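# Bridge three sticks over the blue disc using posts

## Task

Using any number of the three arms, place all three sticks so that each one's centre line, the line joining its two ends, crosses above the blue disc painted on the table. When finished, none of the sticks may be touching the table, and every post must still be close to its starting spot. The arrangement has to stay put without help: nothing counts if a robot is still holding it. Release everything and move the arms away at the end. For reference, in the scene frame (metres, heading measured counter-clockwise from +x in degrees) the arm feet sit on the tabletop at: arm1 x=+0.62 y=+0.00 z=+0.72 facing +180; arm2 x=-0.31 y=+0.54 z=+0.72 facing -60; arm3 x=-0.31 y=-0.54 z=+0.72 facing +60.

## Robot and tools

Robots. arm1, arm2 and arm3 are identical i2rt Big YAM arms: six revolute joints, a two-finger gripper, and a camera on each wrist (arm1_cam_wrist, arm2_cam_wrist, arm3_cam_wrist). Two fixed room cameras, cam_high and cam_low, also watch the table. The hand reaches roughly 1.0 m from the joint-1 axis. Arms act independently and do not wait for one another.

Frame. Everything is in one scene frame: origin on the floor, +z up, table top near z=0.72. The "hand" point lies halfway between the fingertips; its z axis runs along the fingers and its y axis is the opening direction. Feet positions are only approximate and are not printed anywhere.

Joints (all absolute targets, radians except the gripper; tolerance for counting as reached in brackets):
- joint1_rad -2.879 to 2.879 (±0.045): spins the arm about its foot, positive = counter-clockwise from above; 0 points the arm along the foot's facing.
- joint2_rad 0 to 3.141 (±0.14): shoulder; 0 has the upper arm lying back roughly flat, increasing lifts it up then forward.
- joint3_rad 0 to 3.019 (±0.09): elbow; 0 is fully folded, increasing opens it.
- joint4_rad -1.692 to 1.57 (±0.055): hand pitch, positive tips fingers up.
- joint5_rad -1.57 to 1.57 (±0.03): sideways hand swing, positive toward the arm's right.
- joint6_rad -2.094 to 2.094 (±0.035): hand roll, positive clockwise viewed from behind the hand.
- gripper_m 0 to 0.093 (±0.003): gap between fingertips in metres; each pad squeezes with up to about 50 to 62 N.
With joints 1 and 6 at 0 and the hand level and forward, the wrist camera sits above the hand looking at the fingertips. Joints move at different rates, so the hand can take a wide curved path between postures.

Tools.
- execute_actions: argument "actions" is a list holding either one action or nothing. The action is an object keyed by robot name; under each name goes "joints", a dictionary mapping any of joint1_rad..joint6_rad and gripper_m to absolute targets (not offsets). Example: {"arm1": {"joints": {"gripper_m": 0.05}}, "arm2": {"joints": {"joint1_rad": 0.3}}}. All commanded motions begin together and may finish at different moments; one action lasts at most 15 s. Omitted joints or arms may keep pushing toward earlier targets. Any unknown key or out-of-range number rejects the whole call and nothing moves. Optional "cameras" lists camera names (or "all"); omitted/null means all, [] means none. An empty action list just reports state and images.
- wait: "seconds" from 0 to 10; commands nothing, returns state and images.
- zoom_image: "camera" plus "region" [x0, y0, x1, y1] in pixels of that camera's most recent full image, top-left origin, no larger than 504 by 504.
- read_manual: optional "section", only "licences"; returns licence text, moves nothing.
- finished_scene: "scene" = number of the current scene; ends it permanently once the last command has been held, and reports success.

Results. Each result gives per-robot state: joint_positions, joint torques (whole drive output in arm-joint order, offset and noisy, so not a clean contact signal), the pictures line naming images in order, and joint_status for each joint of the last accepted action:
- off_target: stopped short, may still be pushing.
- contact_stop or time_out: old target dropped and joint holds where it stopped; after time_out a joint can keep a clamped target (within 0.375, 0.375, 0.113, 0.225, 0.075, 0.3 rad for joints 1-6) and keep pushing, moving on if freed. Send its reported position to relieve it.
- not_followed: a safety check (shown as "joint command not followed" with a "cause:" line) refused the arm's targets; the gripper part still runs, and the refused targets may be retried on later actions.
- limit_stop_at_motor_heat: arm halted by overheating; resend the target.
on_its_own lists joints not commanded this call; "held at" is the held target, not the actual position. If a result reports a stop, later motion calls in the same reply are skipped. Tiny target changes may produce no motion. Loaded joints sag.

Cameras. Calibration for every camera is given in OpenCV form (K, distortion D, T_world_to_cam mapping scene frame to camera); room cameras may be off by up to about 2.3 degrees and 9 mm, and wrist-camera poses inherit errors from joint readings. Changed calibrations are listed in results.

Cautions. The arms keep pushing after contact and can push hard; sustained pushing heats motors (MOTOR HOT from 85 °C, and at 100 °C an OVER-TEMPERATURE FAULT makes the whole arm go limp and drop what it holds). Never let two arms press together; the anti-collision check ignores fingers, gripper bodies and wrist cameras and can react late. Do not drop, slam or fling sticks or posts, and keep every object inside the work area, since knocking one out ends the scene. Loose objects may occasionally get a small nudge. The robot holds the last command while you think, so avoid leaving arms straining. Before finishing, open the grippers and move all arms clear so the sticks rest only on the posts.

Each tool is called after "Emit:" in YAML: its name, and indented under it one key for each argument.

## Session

Emit:
execute_actions:
  actions: []

Scene clock: 0.00 s.
Joint torques (N m, as the arm reports them, + toward a larger angle): no reading
arm1.joint_positions: joint1_rad=-0.488 joint2_rad=+0.587 joint3_rad=+1.396 joint4_rad=-1.216 joint5_rad=-0.226 joint6_rad=+0.378 gripper_m=+0.094
arm1.joint_status: not commanded
arm1.hand: x=+0.4034 y=+0.0815 z=+1.3616 quat_wxyz=(+0.068, +0.777, -0.297, -0.551) (m; scene frame)
arm2.joint_positions: joint1_rad=+0.478 joint2_rad=+0.451 joint3_rad=+1.322 joint4_rad=-1.355 joint5_rad=-0.224 joint6_rad=+0.169 gripper_m=+0.094
arm2.joint_status: not commanded
arm2.hand: x=-0.1437 y=+0.4804 z=+1.2644 quat_wxyz=(-0.522, -0.248, -0.816, +0.008) (m; scene frame)
arm3.joint_positions: joint1_rad=-0.361 joint2_rad=+0.521 joint3_rad=+1.451 joint4_rad=-1.390 joint5_rad=+0.039 joint6_rad=+0.015 gripper_m=+0.094
arm3.joint_status: not commanded
arm3.hand: x=-0.1738 y=-0.4290 z=+1.3283 quat_wxyz=(-0.501, +0.278, -0.802, -0.170) (m; scene frame)
pictures: arm1_cam_wrist, arm2_cam_wrist, arm3_cam_wrist, cam_high, cam_low
camera_calibration (this result's frames):
arm1_cam_wrist: T_world_to_cam=[[0.381779, 0.816202, -0.433658, 0.37041], [0.696926, -0.562404, -0.444967, 0.376837], [-0.607074, -0.132348, -0.783547, 1.44449], [0, 0, 0, 1]] pos_world=[0.472867, 0.100781, 1.46013]
arm2_cam_wrist: T_world_to_cam=[[-0.419274, -0.879906, -0.223552, 0.644631], [-0.766786, 0.475051, -0.431701, 0.210633], [0.486055, -0.00958455, -0.873876, 1.30197], [0, 0, 0, 1]] pos_world=[-0.201041, 0.479632, 1.3728]
arm3_cam_wrist: T_world_to_cam=[[0.615914, -0.787647, 0.0162122, -0.251019], [-0.694592, -0.552629, -0.46059, 0.255538], [0.371741, 0.272423, -0.887465, 1.48355], [0, 0, 0, 1]] pos_world=[-0.219396, -0.460649, 1.43837]
Images, in order (width x height): arm1_cam_wrist 616x616, arm2_cam_wrist 616x616, arm3_cam_wrist 616x616, cam_high 672x504, cam_low 672x504.

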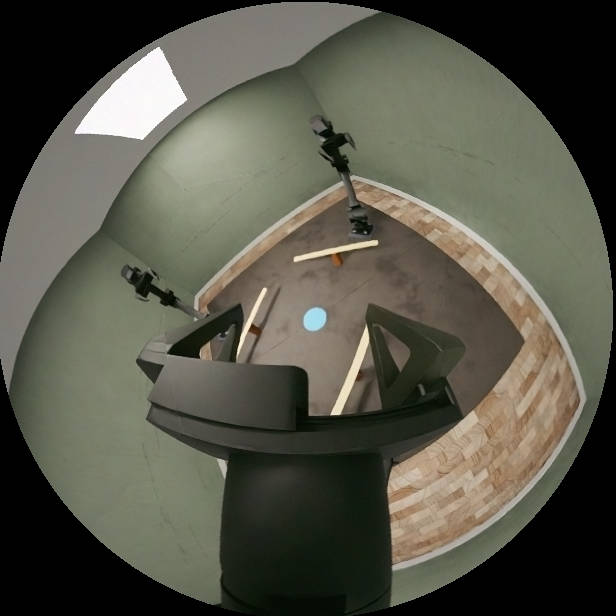

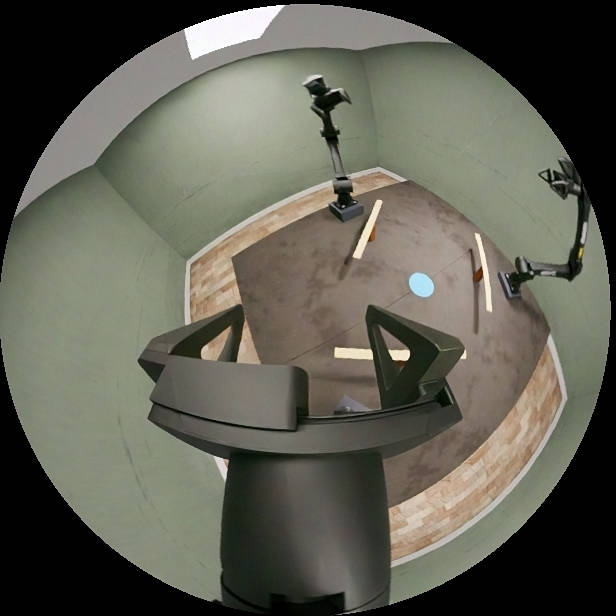

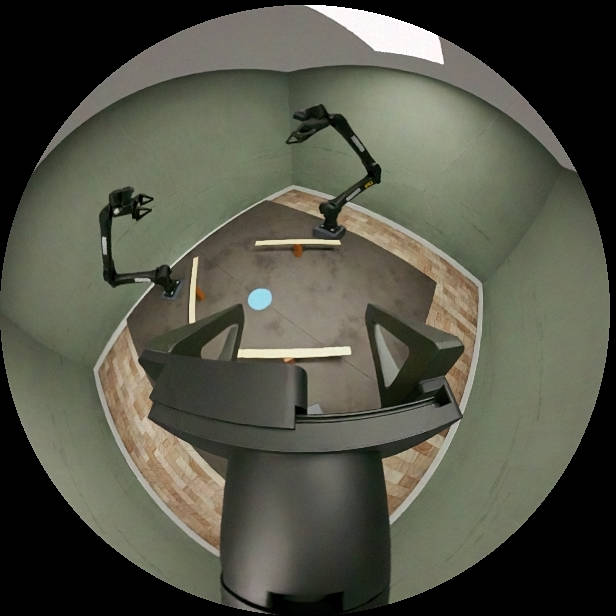

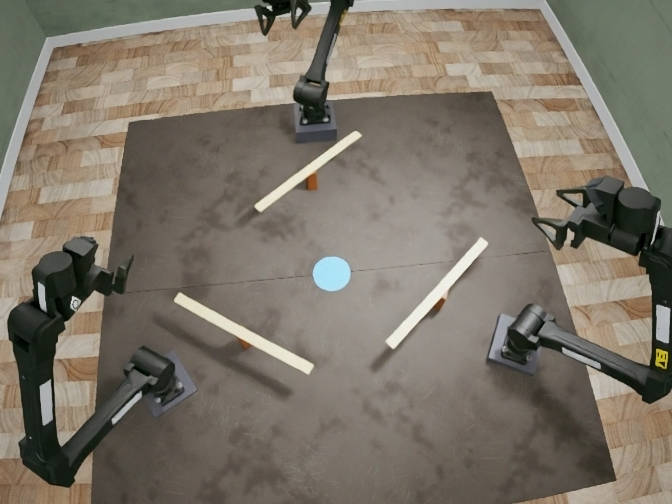

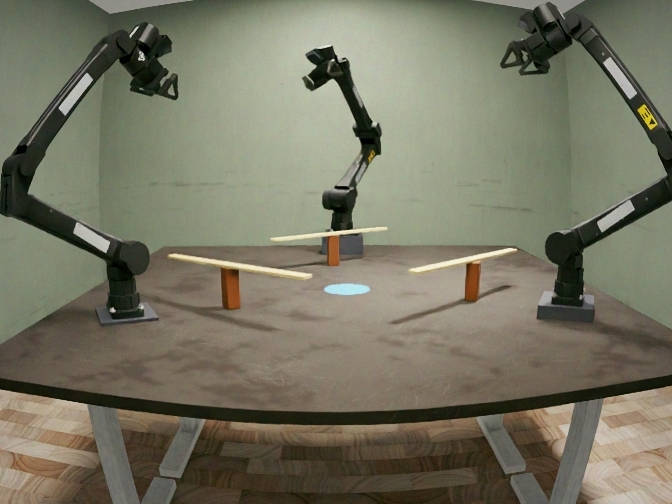

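Emit:
zoom_image:
  camera: "cam_high"
  region: [230, 110, 400, 300]

Emit:
zoom_image:
  camera: "cam_high"
  region: [160, 280, 340, 380]

Emit:
zoom_image:
  camera: "cam_high"
  region: [370, 230, 510, 360]

Emit:
zoom_image:
  camera: "cam_low"
  region: [150, 210, 550, 330]

Region (230, 110, 400, 300) of cam_high's 672x504 image, scaled by 2.653, with more detail than that image has; it fills the left 451 columns of this view, and the rest is white.

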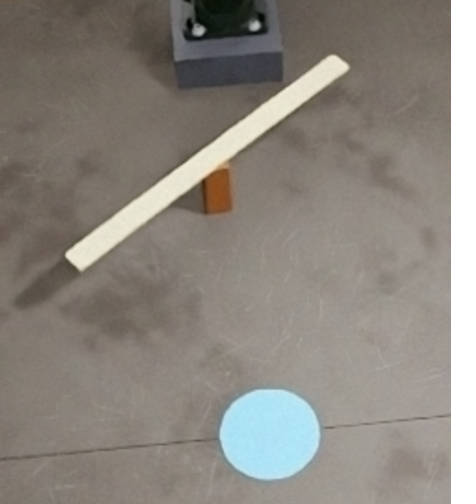

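Region (160, 280, 340, 380) of cam_high's 672x504 image, scaled by 2.800, with more detail than that image has.

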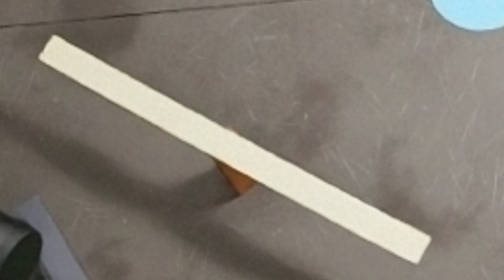

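Region (370, 230, 510, 360) of cam_high's 672x504 image, scaled by 3.600, with more detail than that image has; it fills the top 468 rows of this view, and the rest is white.

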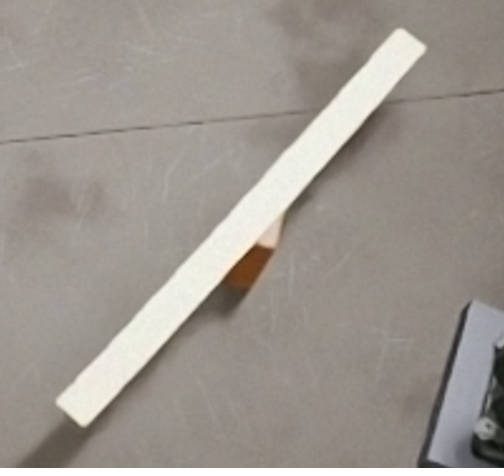

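Region (150, 210, 550, 330) of cam_low's 672x504 image, scaled by 1.260, with more detail than that image has; it fills the top 151 rows of this view, and the rest is white.

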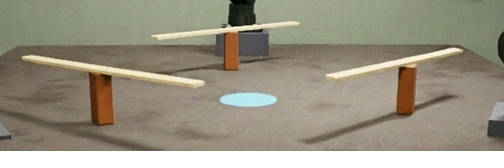

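Emit:
execute_actions:
  actions:
    - {"arm1":{"joints":{"joint1_rad":0.268,"joint2_rad":1.012,"joint3_rad":0.55,"joint4_rad":-1.106,"joint5_rad":0,"joint6_rad":1.182,"gripper_m":0.09}},"arm2":{"joints":{"joint1_rad":0.255,"joint2_rad":0.983,"joint3_rad":0.72,"joint4_rad":-1.276,"joint5_rad":0.005,"joint6_rad":1.395,"gripper_m":0.09}},"arm3":{"joints":{"joint1_rad":-0.556,"joint2_rad":1.155,"joint3_rad":0.727,"joint4_rad":-1.129,"joint5_rad":0,"joint6_rad":-1.782,"gripper_m":0.09}}}
  cameras: ["arm1_cam_wrist","arm2_cam_wrist","arm3_cam_wrist"]

Scene clock: 19.23 s.
Joint torques (N m, as the arm reports them, + toward a larger angle): arm1=[-0.71 -4.84  8.03  0.23  0.12  0.18] | arm2=[ 0.17 -5.4   9.46  0.04  0.18  0.09] | arm3=[-1.74 -6.67  8.27  0.28 -0.18 -0.17]
arm1.joint_positions: joint1_rad=+0.263 joint2_rad=+1.010 joint3_rad=+0.564 joint4_rad=-1.101 joint5_rad=-0.002 joint6_rad=+1.173 gripper_m=+0.090
arm1.joint_status: all done
arm1.hand: x=+0.3999 y=-0.0574 z=+0.8626 quat_wxyz=(+0.015, +0.897, -0.441, -0.009) (m; scene frame)
arm2.joint_positions: joint1_rad=+0.260 joint2_rad=+0.994 joint3_rad=+0.707 joint4_rad=-1.275 joint5_rad=+0.001 joint6_rad=+1.380 gripper_m=+0.090
arm2.joint_status: all done
arm2.hand: x=-0.1381 y=+0.3681 z=+0.8597 quat_wxyz=(-0.006, -0.881, -0.473, +0.001) (m; scene frame)
arm3.joint_positions: joint1_rad=-0.548 joint2_rad=+1.163 joint3_rad=+0.735 joint4_rad=-1.127 joint5_rad=+0.002 joint6_rad=-1.765 gripper_m=+0.090
arm3.joint_status: all done
arm3.hand: x=-0.0620 y=-0.3963 z=+0.8544 quat_wxyz=(-0.007, +0.909, -0.416, +0.007) (m; scene frame)
pictures: arm1_cam_wrist, arm2_cam_wrist, arm3_cam_wrist
camera_calibration (this result's frames):
arm1_cam_wrist: T_world_to_cam=[[0.790778, 0.610877, -0.0387268, -0.247278], [0.516876, -0.632525, 0.576846, -0.734384], [0.327886, -0.476174, -0.815934, 0.667229], [0, 0, 0, 1]] pos_world=[0.356352, 0.00425726, 0.958465]
arm2_cam_wrist: T_world_to_cam=[[-0.84362, 0.536901, 0.00649944, -0.320235], [0.442062, 0.687629, 0.575976, -0.684059], [0.304773, 0.488778, -0.817441, 0.687447], [0, 0, 0, 1]] pos_world=[-0.177276, 0.306305, 0.95803]
arm3_cam_wrist: T_world_to_cam=[[0.750302, 0.660666, 0.0238405, 0.289328], [0.517906, -0.609821, 0.59991, -0.720614], [0.410878, -0.437766, -0.799713, 0.658627], [0, 0, 0, 1]] pos_world=[-0.114488, -0.34227, 0.952118]
Images, in order (width x height): arm1_cam_wrist 616x616, arm2_cam_wrist 616x616, arm3_cam_wrist 616x616.

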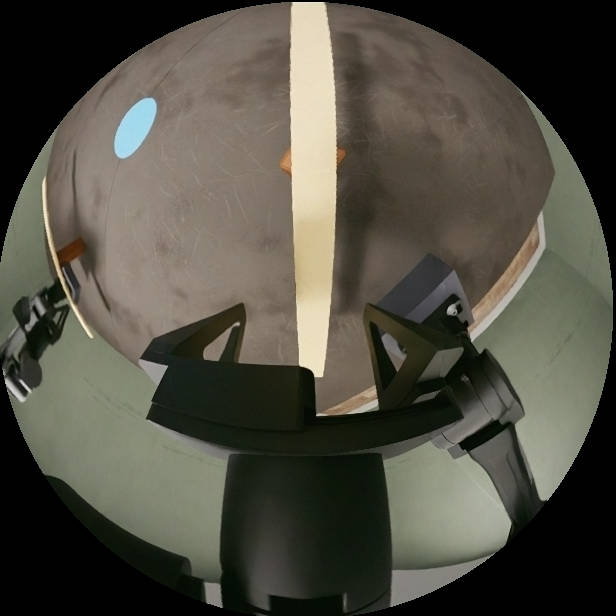

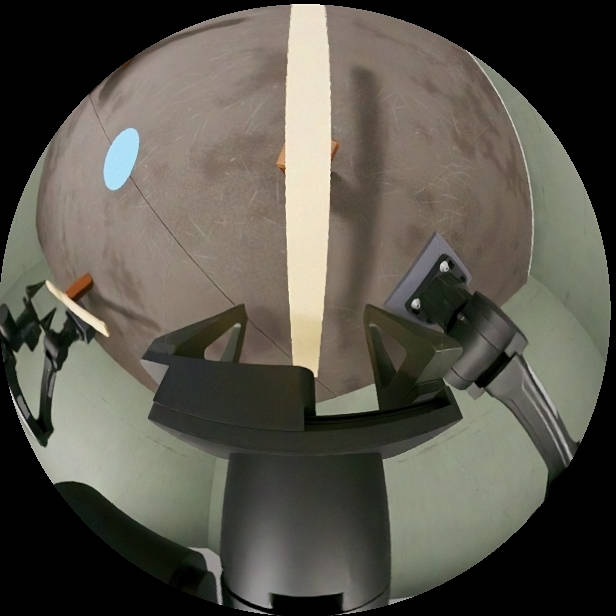

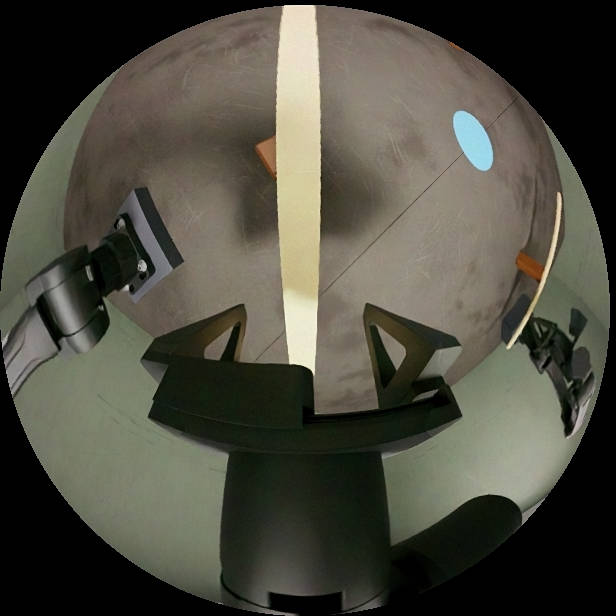

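Emit:
execute_actions:
  actions:
    - {"arm1":{"joints":{"joint2_rad":1.124,"joint3_rad":0.46,"joint4_rad":-0.898}},"arm2":{"joints":{"joint2_rad":1.063,"joint3_rad":0.617,"joint4_rad":-1.10,"joint6_rad":1.405}},"arm3":{"joints":{"joint2_rad":1.257,"joint3_rad":0.638,"joint4_rad":-0.944,"joint6_rad":-1.795}}}
  cameras: ["arm1_cam_wrist","arm2_cam_wrist","arm3_cam_wrist"]

Scene clock: 26.97 s.
Joint torques (N m, as the arm reports them, + toward a larger angle): arm1=[-0.7  -6.12  7.36  0.82  0.12  0.18] | arm2=[ 0.   -4.84  9.04  0.53  0.17  0.09] | arm3=[-1.66 -6.57  8.36  0.8  -0.18 -0.05]
arm1.joint_positions: joint1_rad=+0.263 joint2_rad=+1.129 joint3_rad=+0.467 joint4_rad=-0.909 joint5_rad=-0.002 joint6_rad=+1.174 gripper_m=+0.090
arm1.joint_status: all done
arm1.hand: x=+0.4051 y=-0.0566 z=+0.8071 quat_wxyz=(+0.007, +0.897, -0.442, +0.000) (m; scene frame)
arm2.joint_positions: joint1_rad=+0.260 joint2_rad=+1.065 joint3_rad=+0.602 joint4_rad=-1.112 joint5_rad=+0.001 joint6_rad=+1.389 gripper_m=+0.090
arm2.joint_status: all done
arm2.hand: x=-0.1401 y=+0.3696 z=+0.8068 quat_wxyz=(+0.001, -0.883, -0.469, +0.004) (m; scene frame)
arm3.joint_positions: joint1_rad=-0.548 joint2_rad=+1.257 joint3_rad=+0.640 joint4_rad=-0.953 joint5_rad=+0.002 joint6_rad=-1.778 gripper_m=+0.090
arm3.joint_status: all done
arm3.hand: x=-0.0655 y=-0.3983 z=+0.7984 quat_wxyz=(-0.001, +0.912, -0.410, +0.002) (m; scene frame)
pictures: arm1_cam_wrist, arm2_cam_wrist, arm3_cam_wrist
camera_calibration (this result's frames):
arm1_cam_wrist: T_world_to_cam=[[0.79152, 0.610918, -0.0165863, -0.272144], [0.503276, -0.636179, 0.584799, -0.705596], [0.346712, -0.471227, -0.811009, 0.609336], [0, 0, 0, 1]] pos_world=[0.359252, 0.00450826, 0.902294]
arm2_cam_wrist: T_world_to_cam=[[-0.838293, 0.544855, 0.0199599, -0.335418], [0.454391, 0.67794, 0.577864, -0.649975], [0.30132, 0.493489, -0.815889, 0.640627], [0, 0, 0, 1]] pos_world=[-0.178869, 0.307256, 0.904972]
arm3_cam_wrist: T_world_to_cam=[[0.74164, 0.67074, 0.00884752, 0.310069], [0.53387, -0.598185, 0.597626, -0.678948], [0.406144, -0.4385, -0.801726, 0.615371], [0, 0, 0, 1]] pos_world=[-0.117419, -0.344273, 0.896373]
Images, in order (width x height): arm1_cam_wrist 616x616, arm2_cam_wrist 616x616, arm3_cam_wrist 616x616.

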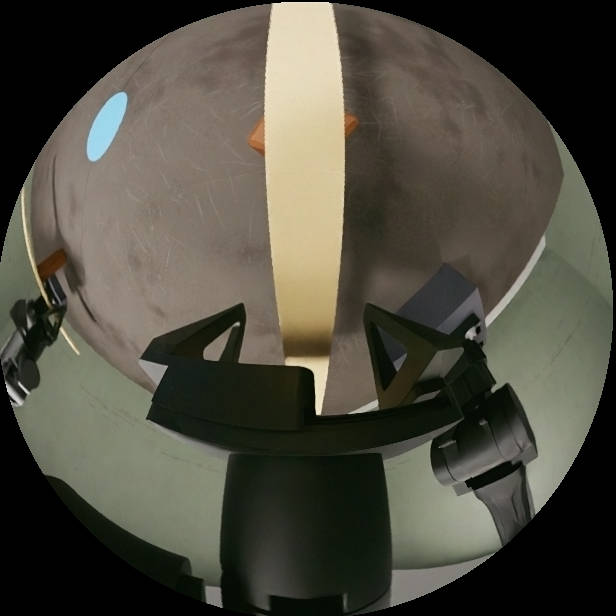

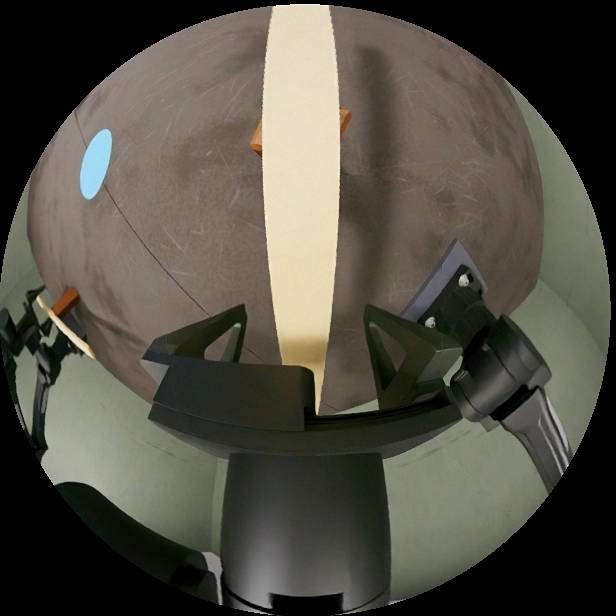

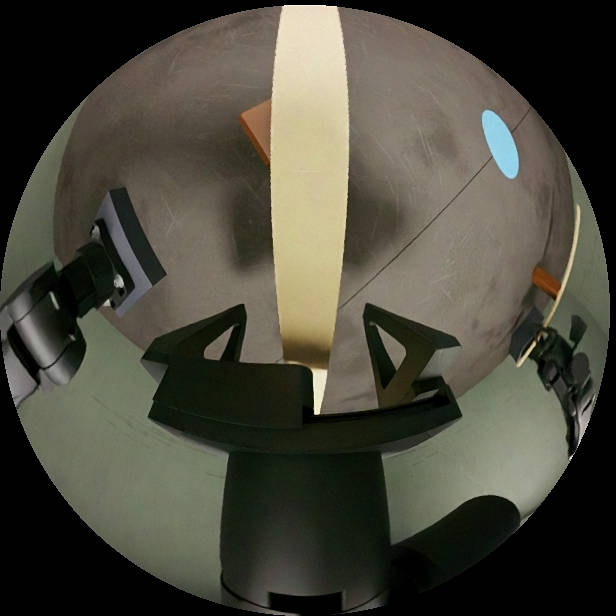

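Emit:
execute_actions:
  actions:
    - {"arm1":{"joints":{"gripper_m":0.02}},"arm2":{"joints":{"gripper_m":0.02}},"arm3":{"joints":{"gripper_m":0.02}}}
  cameras: []

Emit:
execute_actions:
  actions:
    - {"arm1":{"joints":{"joint2_rad":1.075,"joint3_rad":0.685}},"arm2":{"joints":{"joint2_rad":0.972,"joint3_rad":0.86}},"arm3":{"joints":{"joint2_rad":1.012,"joint3_rad":0.70}}}
  cameras: ["cam_high","cam_low"]

Scene clock: 50.50 s.
Joint torques (N m, as the arm reports them, + toward a larger angle): arm1=[-0.7  -6.08  7.36  0.8   0.11  0.16] | arm2=[ 0.18 -5.05  9.02  0.48  0.16  0.06] | arm3=[-1.87 -6.75  7.81  0.69 -0.16 -0.09]
arm1.joint_positions: joint1_rad=+0.263 joint2_rad=+1.129 joint3_rad=+0.467 joint4_rad=-0.909 joint5_rad=-0.002 joint6_rad=+1.176 gripper_m=+0.026
arm1.joint_status: gripper_m off_target (ended at +0.026, target +0.020)
arm1.hand: x=+0.4049 y=-0.0566 z=+0.8071 quat_wxyz=(+0.007, +0.897, -0.442, +0.000) (m; scene frame)
arm2.joint_positions: joint1_rad=+0.260 joint2_rad=+1.065 joint3_rad=+0.602 joint4_rad=-1.111 joint5_rad=+0.001 joint6_rad=+1.392 gripper_m=+0.026
arm2.joint_status: gripper_m off_target (ended at +0.026, target +0.020)
arm2.hand: x=-0.1400 y=+0.3695 z=+0.8068 quat_wxyz=(+0.001, -0.884, -0.467, +0.003) (m; scene frame)
arm3.joint_positions: joint1_rad=-0.548 joint2_rad=+1.257 joint3_rad=+0.640 joint4_rad=-0.952 joint5_rad=+0.002 joint6_rad=-1.782 gripper_m=+0.026
arm3.joint_status: gripper_m off_target (ended at +0.026, target +0.020)
arm3.hand: x=-0.0654 y=-0.3982 z=+0.7984 quat_wxyz=(-0.001, +0.913, -0.408, +0.003) (m; scene frame)
pictures: none
No camera images: the call's "cameras" was empty. Leave "cameras" out to get every camera's image.

Scene clock: 51.80 s.
Joint torques (N m, as the arm reports them, + toward a larger angle): arm1=[-0.67 -7.36 12.15  1.02  0.11  0.12] | arm2=[ 0.16 -5.53 11.41  0.81  0.15  0.03] | arm3=[-2.44 -3.01 13.14  1.22 -0.15 -0.06]
arm1.joint_positions: joint1_rad=+0.263 joint2_rad=+1.075 joint3_rad=+0.655 joint4_rad=-0.902 joint5_rad=-0.002 joint6_rad=+1.176 gripper_m=+0.026
arm1.joint_status: all done
arm1.hand: x=+0.3204 y=-0.0782 z=+0.8885 quat_wxyz=(+0.089, +0.889, -0.439, -0.093) (m; scene frame)
arm2.joint_positions: joint1_rad=+0.260 joint2_rad=+0.975 joint3_rad=+0.833 joint4_rad=-1.106 joint5_rad=+0.001 joint6_rad=+1.393 gripper_m=+0.026
arm2.joint_status: all done
arm2.hand: x=-0.0805 y=+0.3119 z=+0.9231 quat_wxyz=(-0.154, -0.872, -0.462, -0.046) (m; scene frame)
arm3.joint_positions: joint1_rad=-0.548 joint2_rad=+1.001 joint3_rad=+0.662 joint4_rad=-0.952 joint5_rad=+0.002 joint6_rad=-1.782 gripper_m=+0.026
arm3.joint_status: all done
arm3.hand: x=-0.0471 y=-0.3877 z=+0.8765 quat_wxyz=(-0.113, +0.904, -0.404, +0.085) (m; scene frame)
pictures: cam_high, cam_low
Images, in order (width x height): cam_high 672x504, cam_low 672x504.

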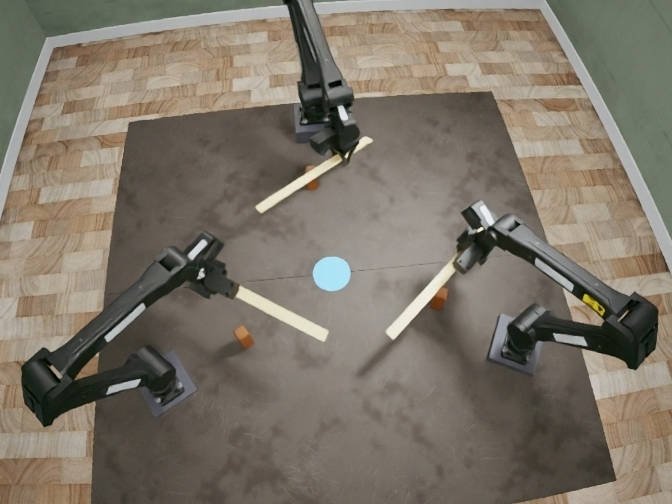

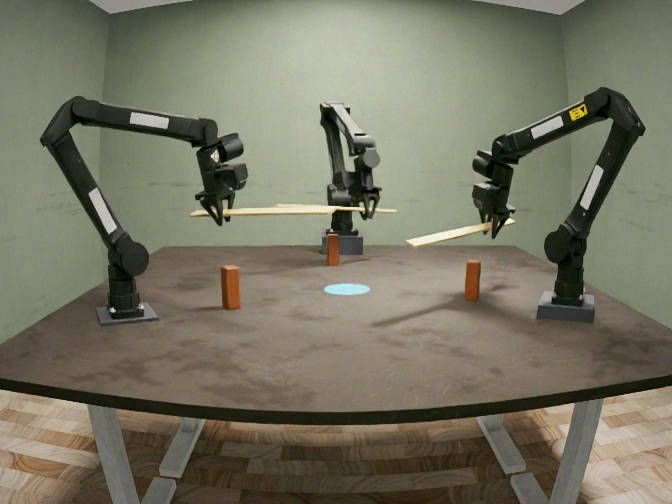

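Emit:
execute_actions:
  actions:
    - {"arm1":{"joints":{"joint1_rad":-0.074,"joint4_rad":-0.86,"joint6_rad":0.2}},"arm2":{"joints":{"joint1_rad":-0.123,"joint3_rad":0.945,"joint4_rad":-1.21,"joint6_rad":-0.101}},"arm3":{"joints":{"joint1_rad":-0.107,"joint6_rad":-0.074}}}
  cameras: ["cam_high","cam_low"]

Scene clock: 56.63 s.
Joint torques (N m, as the arm reports them, + toward a larger angle): arm1=[-1.3  -7.13 12.37  1.47  0.02 -0.04] | arm2=[ 0.3  -5.54 13.07  0.34  0.02 -0.16] | arm3=[-0.99 -3.59 13.12  1.52 -0.02  0.25]
arm1.joint_positions: joint1_rad=-0.073 joint2_rad=+1.075 joint3_rad=+0.655 joint4_rad=-0.874 joint5_rad=-0.001 joint6_rad=+0.209 gripper_m=+0.026
arm1.joint_status: all done
arm1.hand: x=+0.3042 y=+0.0256 z=+0.8892 quat_wxyz=(+0.016, +0.980, -0.142, -0.140) (m; scene frame)
arm2.joint_positions: joint1_rad=-0.120 joint2_rad=+0.975 joint3_rad=+0.896 joint4_rad=-1.201 joint5_rad=+0.002 joint6_rad=-0.085 gripper_m=+0.026
arm2.joint_status: all done
arm2.hand: x=-0.1826 y=+0.2473 z=+0.9456 quat_wxyz=(-0.117, -0.505, -0.851, +0.087) (m; scene frame)
arm3.joint_positions: joint1_rad=-0.113 joint2_rad=+1.001 joint3_rad=+0.662 joint4_rad=-0.952 joint5_rad=+0.002 joint6_rad=-0.092 gripper_m=+0.026
arm3.joint_status: all done
arm3.hand: x=-0.1345 y=-0.2906 z=+0.8762 quat_wxyz=(-0.129, +0.494, -0.858, -0.057) (m; scene frame)
pictures: cam_high, cam_low
Images, in order (width x height): cam_high 672x504, cam_low 672x504.

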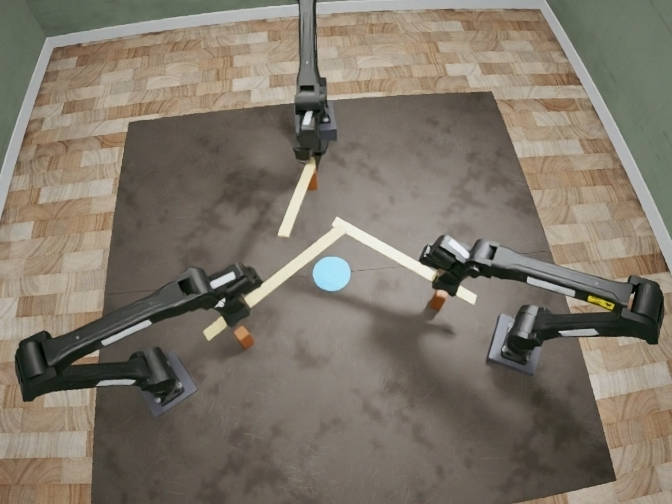

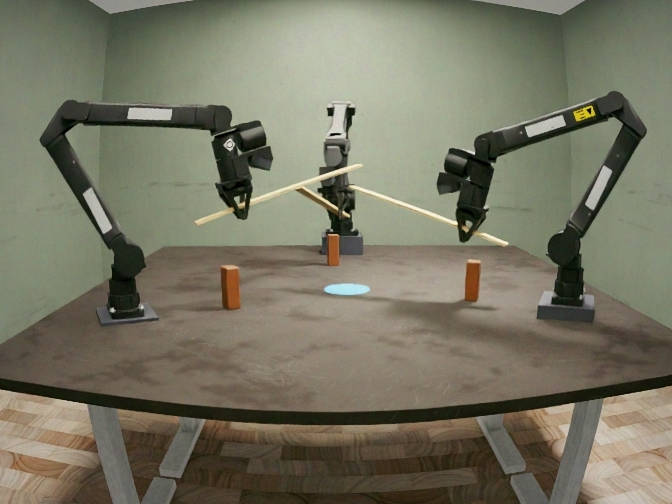

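Emit:
execute_actions:
  actions:
    - {"arm1":{"joints":{"joint3_rad":0.879,"joint4_rad":-0.806,"joint6_rad":0.06}},"arm2":{"joints":{"joint3_rad":0.905,"joint4_rad":-0.96}},"arm3":{"joints":{"joint3_rad":0.857,"joint4_rad":-0.854}}}
  cameras: ["cam_high","cam_low"]

Emit:
zoom_image:
  camera: "cam_low"
  region: [260, 100, 440, 200]

Scene clock: 73.97 s.
Joint torques (N m, as the arm reports them, + toward a larger angle): arm1=[-1.25 -8.41 13.88  1.69  0.01 -0.06] | arm2=[ 0.3  -6.11 10.45  1.72  0.03 -0.15] | arm3=[-0.75 -4.93 13.16  1.48 -0.05  0.22]
arm1.joint_positions: joint1_rad=-0.073 joint2_rad=+1.073 joint3_rad=+0.844 joint4_rad=-0.813 joint5_rad=-0.001 joint6_rad=+0.069 gripper_m=+0.026
arm1.joint_status: all done
arm1.hand: x=+0.2260 y=+0.0327 z=+0.9825 quat_wxyz=(+0.005, +0.962, -0.072, -0.264) (m; scene frame)
arm2.joint_positions: joint1_rad=-0.120 joint2_rad=+0.975 joint3_rad=+0.896 joint4_rad=-0.982 joint5_rad=+0.002 joint6_rad=-0.085 gripper_m=+0.026
arm2.joint_status: all done
arm2.hand: x=-0.1627 y=+0.2021 z=+0.9664 quat_wxyz=(-0.204, -0.494, -0.832, +0.150) (m; scene frame)
arm3.joint_positions: joint1_rad=-0.113 joint2_rad=+1.007 joint3_rad=+0.827 joint4_rad=-0.860 joint5_rad=+0.002 joint6_rad=-0.092 gripper_m=+0.026
arm3.joint_status: all done
arm3.hand: x=-0.0918 y=-0.2302 z=+0.9601 quat_wxyz=(-0.241, +0.481, -0.836, -0.108) (m; scene frame)
pictures: cam_high, cam_low
Images, in order (width x height): cam_high 672x504, cam_low 672x504.

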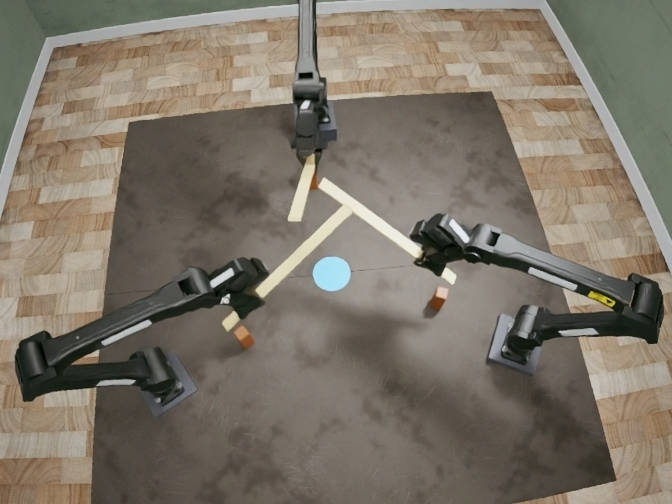

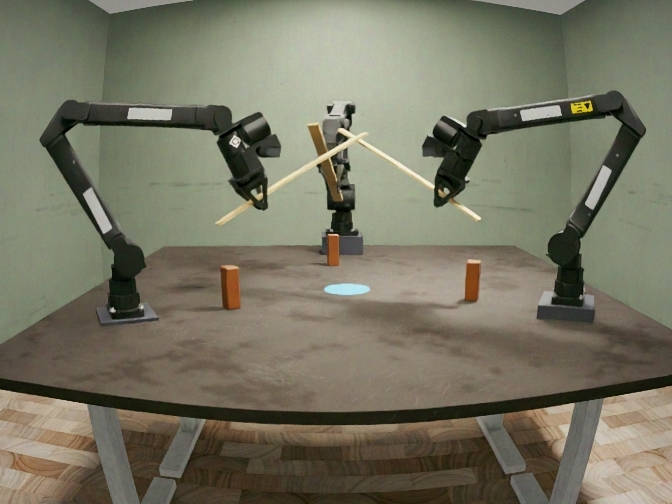

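Region (260, 100, 440, 200) of cam_low's 672x504 image, scaled by 2.800, with more detail than that image has.

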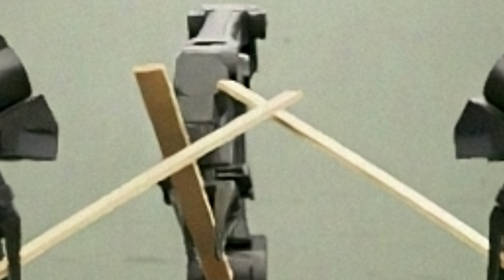

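Emit:
execute_actions:
  actions: []

Scene clock: 81.60 s.
Joint torques (N m, as the arm reports them, + toward a larger angle): arm1=[-1.25 -8.31 13.92  1.63  0.01 -0.05] | arm2=[ 0.28 -6.02 10.44  1.75  0.02 -0.16] | arm3=[-0.57 -4.63 13.32  1.67 -0.01  0.27]
arm1.joint_positions: joint1_rad=-0.073 joint2_rad=+1.073 joint3_rad=+0.844 joint4_rad=-0.813 joint5_rad=-0.001 joint6_rad=+0.069 gripper_m=+0.026
arm1.joint_status: all done
arm1.hand: x=+0.2260 y=+0.0327 z=+0.9825 quat_wxyz=(+0.005, +0.962, -0.072, -0.264) (m; scene frame)
arm2.joint_positions: joint1_rad=-0.120 joint2_rad=+0.975 joint3_rad=+0.896 joint4_rad=-0.982 joint5_rad=+0.002 joint6_rad=-0.085 gripper_m=+0.026
arm2.joint_status: all done
arm2.hand: x=-0.1627 y=+0.2021 z=+0.9664 quat_wxyz=(-0.204, -0.494, -0.832, +0.150) (m; scene frame)
arm3.joint_positions: joint1_rad=-0.113 joint2_rad=+1.007 joint3_rad=+0.827 joint4_rad=-0.860 joint5_rad=+0.002 joint6_rad=-0.092 gripper_m=+0.026
arm3.joint_status: all done
arm3.hand: x=-0.0918 y=-0.2302 z=+0.9601 quat_wxyz=(-0.241, +0.481, -0.836, -0.108) (m; scene frame)
pictures: arm1_cam_wrist, arm2_cam_wrist, arm3_cam_wrist, cam_high, cam_low
camera_calibration (this result's frames):
arm1_cam_wrist: T_world_to_cam=[[0.131748, 0.989987, -0.0506692, -0.0118874], [0.988222, -0.127155, 0.0851422, -0.296552], [0.0778468, -0.0612897, -0.99508, 1.08396], [0, 0, 0, 1]] pos_world=[0.210242, 0.0404959, 1.10328]
arm2_cam_wrist: T_world_to_cam=[[-0.877314, -0.47484, 0.0696177, -0.11456], [-0.466202, 0.87766, 0.111216, -0.357497], [-0.113911, 0.0651155, -0.991355, 1.04895], [0, 0, 0, 1]] pos_world=[-0.147684, 0.19106, 1.08762]
arm3_cam_wrist: T_world_to_cam=[[0.85921, -0.508081, 0.0600976, -0.0943946], [-0.511619, -0.852779, 0.104948, -0.342502], [-0.0020723, -0.12092, -0.99266, 1.04836], [0, 0, 0, 1]] pos_world=[-0.0919531, -0.213271, 1.08229]
Images, in order (width x height): arm1_cam_wrist 616x616, arm2_cam_wrist 616x616, arm3_cam_wrist 616x616, cam_high 672x504, cam_low 672x504.

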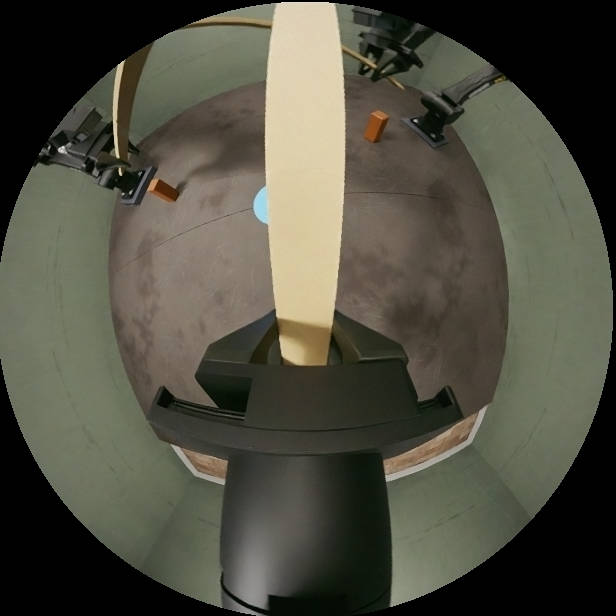

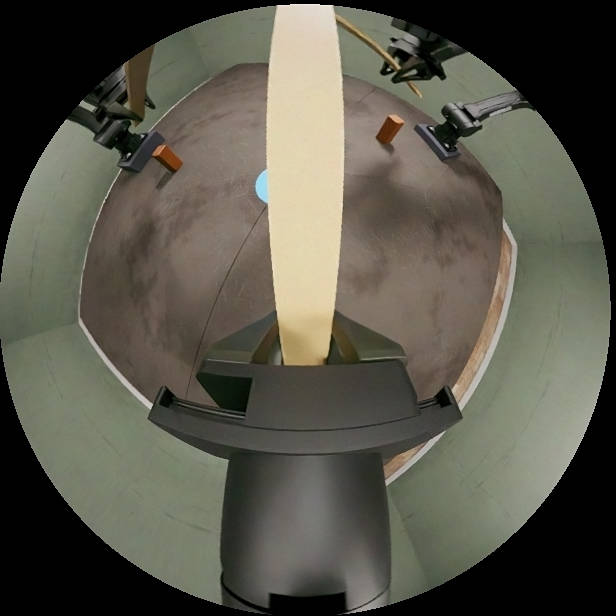

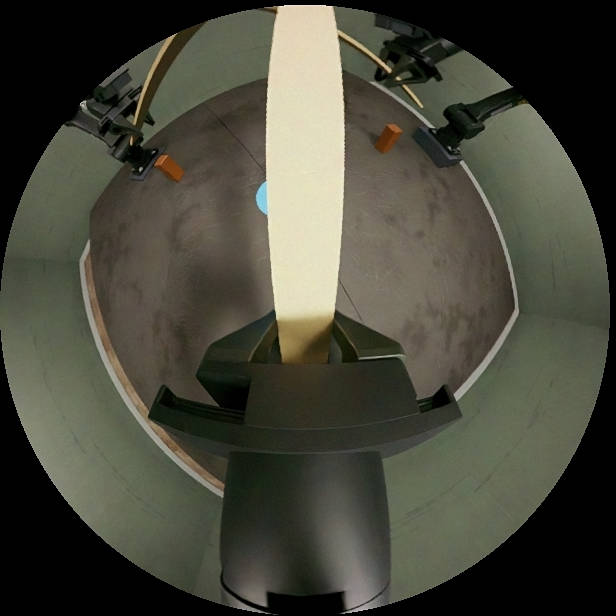

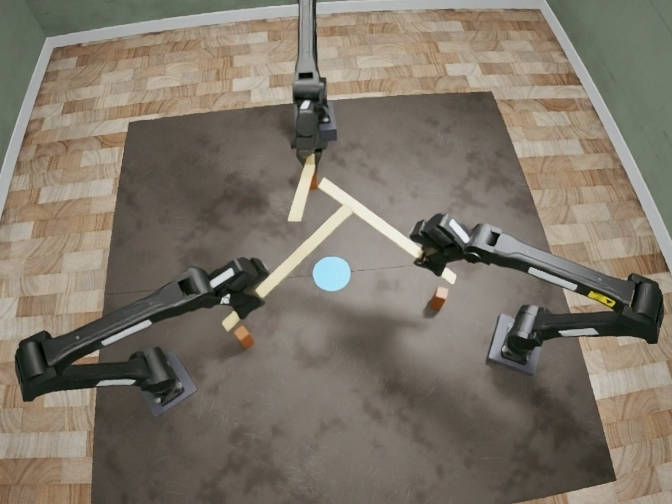

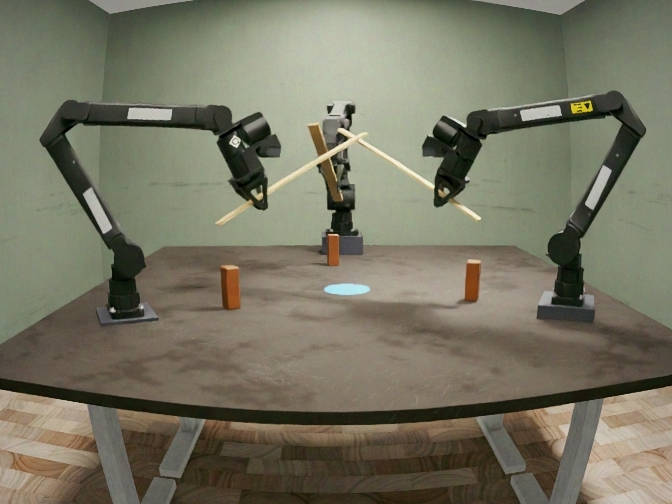

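Emit:
execute_actions:
  actions:
    - {"arm1":{"joints":{"joint2_rad":1.455,"joint6_rad":-0.097,"joint4_rad":-0.826}},"arm2":{"joints":{"joint2_rad":1.34}},"arm3":{"joints":{"joint2_rad":1.38,"joint4_rad":-0.872}}}
  cameras: ["cam_high","cam_low"]

Scene clock: 86.10 s.
Joint torques (N m, as the arm reports them, + toward a larger angle): arm1=[ -1.22 -13.66  11.57   0.37   0.    -0.04] | arm2=[  0.17 -11.56   9.37   0.83   0.02  -0.16] | arm3=[  0.67 -10.17  11.39   0.8   -0.01   0.25]
arm1.joint_positions: joint1_rad=-0.073 joint2_rad=+1.462 joint3_rad=+0.844 joint4_rad=-0.819 joint5_rad=-0.001 joint6_rad=-0.088 gripper_m=+0.026
arm1.joint_status: all done
arm1.hand: x=+0.2292 y=+0.0307 z=+0.8352 quat_wxyz=(+0.001, +0.998, +0.005, -0.070) (m; scene frame)
arm2.joint_positions: joint1_rad=-0.120 joint2_rad=+1.353 joint3_rad=+0.890 joint4_rad=-0.973 joint5_rad=+0.002 joint6_rad=-0.086 gripper_m=+0.026
arm2.joint_status: all done
arm2.hand: x=-0.1573 y=+0.1882 z=+0.8298 quat_wxyz=(-0.054, -0.509, -0.858, +0.042) (m; scene frame)
arm3.joint_positions: joint1_rad=-0.113 joint2_rad=+1.387 joint3_rad=+0.827 joint4_rad=-0.868 joint5_rad=+0.002 joint6_rad=-0.090 gripper_m=+0.026
arm3.joint_status: all done
arm3.hand: x=-0.0909 y=-0.2294 z=+0.8225 quat_wxyz=(-0.067, +0.497, -0.865, -0.028) (m; scene frame)
pictures: cam_high, cam_low
Images, in order (width x height): cam_high 672x504, cam_low 672x504.

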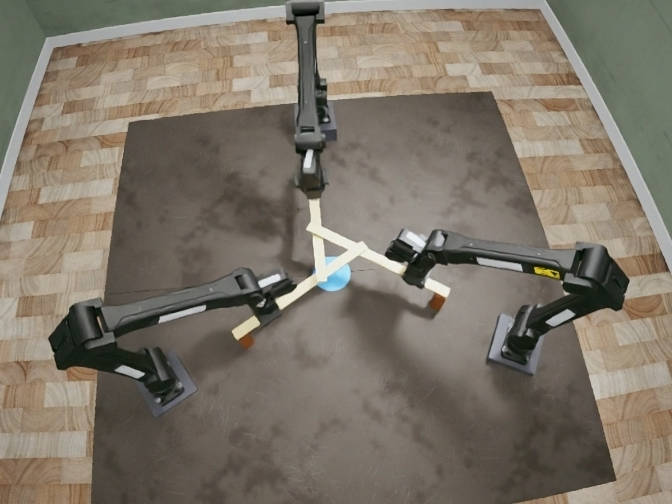

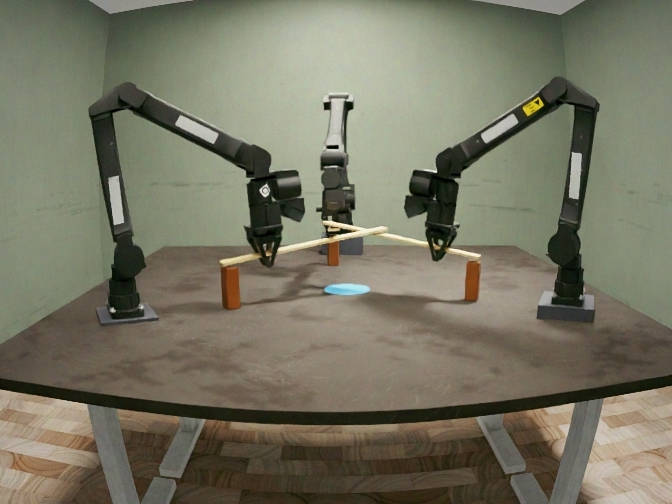

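Emit:
zoom_image:
  camera: "cam_low"
  region: [200, 190, 500, 320]

Emit:
zoom_image:
  camera: "cam_high"
  region: [220, 170, 470, 360]

Region (200, 190, 500, 320) of cam_low's 672x504 image, scaled by 1.680, with more detail than that image has; it fills the top 218 rows of this view, and the rest is white.

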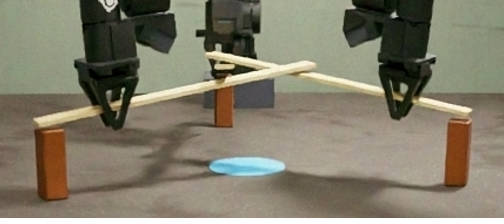

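Region (220, 170, 470, 360) of cam_high's 672x504 image, scaled by 2.016, with more detail than that image has; it fills the top 383 rows of this view, and the rest is white.

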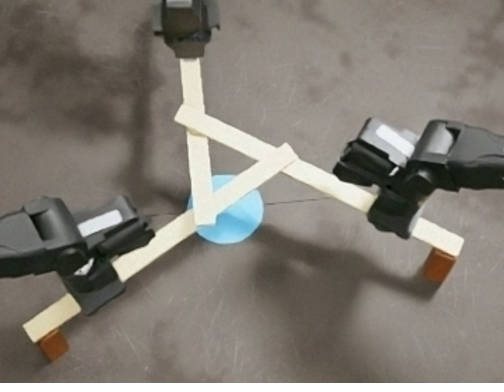

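Emit:
zoom_image:
  camera: "cam_low"
  region: [300, 205, 400, 275]

Emit:
zoom_image:
  camera: "cam_high"
  region: [290, 210, 390, 300]

Emit:
zoom_image:
  camera: "cam_low"
  region: [205, 235, 285, 285]

Emit:
zoom_image:
  camera: "cam_low"
  region: [420, 230, 500, 280]

Region (300, 205, 400, 275) of cam_low's 672x504 image, scaled by 5.040, with more detail than that image has; it fills the top 353 rows of this view, and the rest is white.

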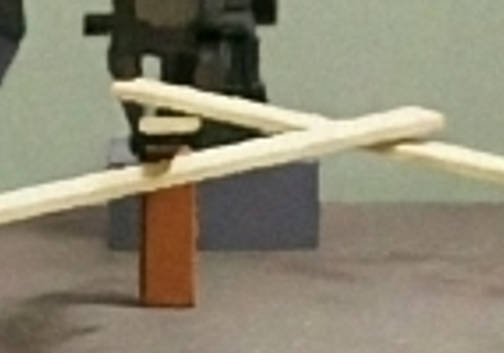

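Region (290, 210, 390, 300) of cam_high's 672x504 image, scaled by 5.040, with more detail than that image has; it fills the top 454 rows of this view, and the rest is white.

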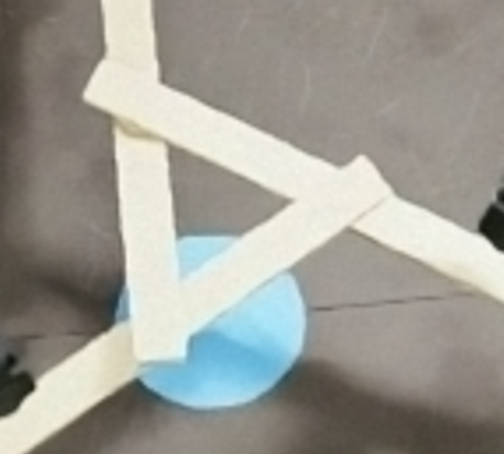

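Region (205, 235, 285, 285) of cam_low's 672x504 image, scaled by 6.300, with more detail than that image has; it fills the top 315 rows of this view, and the rest is white.

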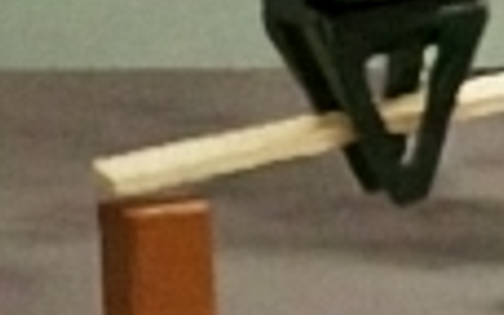

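Region (420, 230, 500, 280) of cam_low's 672x504 image, scaled by 6.300, with more detail than that image has; it fills the top 315 rows of this view, and the rest is white.

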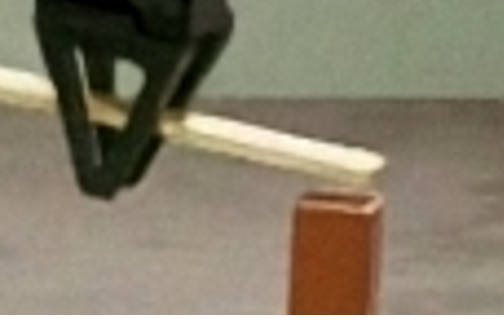

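Emit:
execute_actions:
  actions:
    - {"arm1":{"joints":{"joint2_rad":1.51}},"arm2":{"joints":{"joint2_rad":1.387}},"arm3":{"joints":{"joint2_rad":1.432}}}
  cameras: ["cam_high","cam_low","arm2_cam_wrist"]

Scene clock: 94.90 s.
Joint torques (N m, as the arm reports them, + toward a larger angle): arm1=[ -1.18 -12.83  11.35   0.35  -0.01  -0.03] | arm2=[ 0.09 -9.96  9.16  0.83  0.03 -0.17] | arm3=[-1.36 -9.47 10.98  1.   -0.03  0.21]
arm1.joint_positions: joint1_rad=-0.073 joint2_rad=+1.500 joint3_rad=+0.844 joint4_rad=-0.820 joint5_rad=-0.001 joint6_rad=-0.089 gripper_m=+0.026
arm1.joint_status: all done
arm1.hand: x=+0.2329 y=+0.0304 z=+0.8211 quat_wxyz=(+0.002, +0.999, +0.006, -0.050) (m; scene frame)
arm2.joint_positions: joint1_rad=-0.120 joint2_rad=+1.379 joint3_rad=+0.890 joint4_rad=-0.973 joint5_rad=+0.002 joint6_rad=-0.086 gripper_m=+0.026
arm2.joint_status: all done
arm2.hand: x=-0.1576 y=+0.1890 z=+0.8203 quat_wxyz=(-0.043, -0.510, -0.859, +0.034) (m; scene frame)
arm3.joint_positions: joint1_rad=-0.113 joint2_rad=+1.419 joint3_rad=+0.827 joint4_rad=-0.868 joint5_rad=+0.002 joint6_rad=-0.090 gripper_m=+0.026
arm3.joint_status: all done
arm3.hand: x=-0.0920 y=-0.2311 z=+0.8113 quat_wxyz=(-0.052, +0.498, -0.866, -0.022) (m; scene frame)
pictures: arm2_cam_wrist, cam_high, cam_low
camera_calibration (this result's frames):
arm2_cam_wrist: T_world_to_cam=[[-0.869644, -0.492621, 0.0322908, -0.0709835], [-0.415749, 0.766071, 0.490191, -0.609278], [-0.266216, 0.412867, -0.871016, 0.717098], [0, 0, 0, 1]] pos_world=[-0.124135, 0.135716, 0.925559]
Images, in order (width x height): arm2_cam_wrist 616x616, cam_high 672x504, cam_low 672x504.

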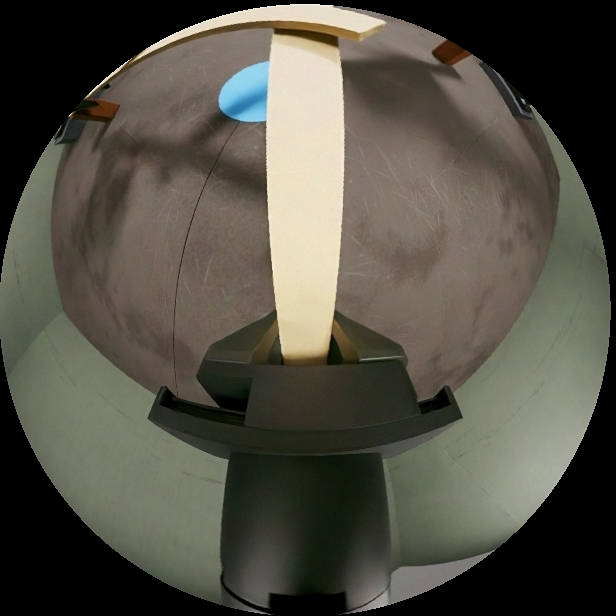

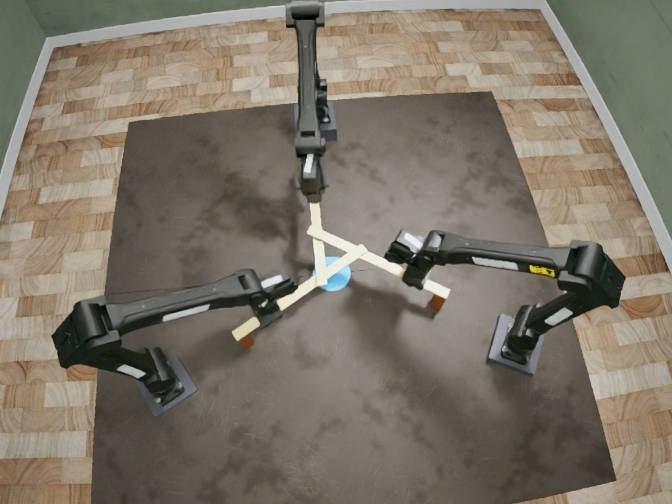

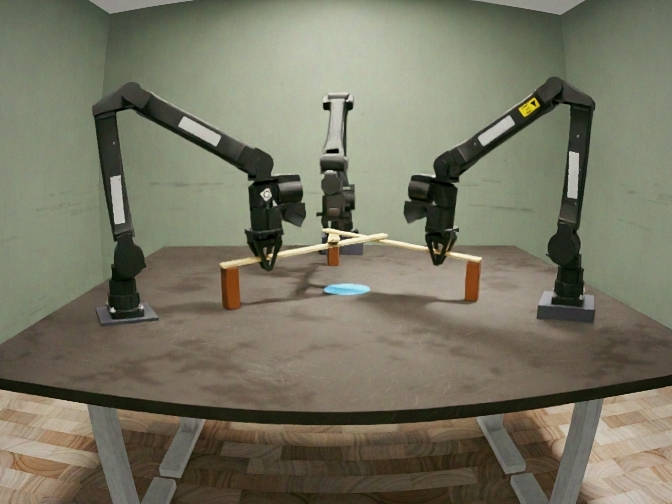

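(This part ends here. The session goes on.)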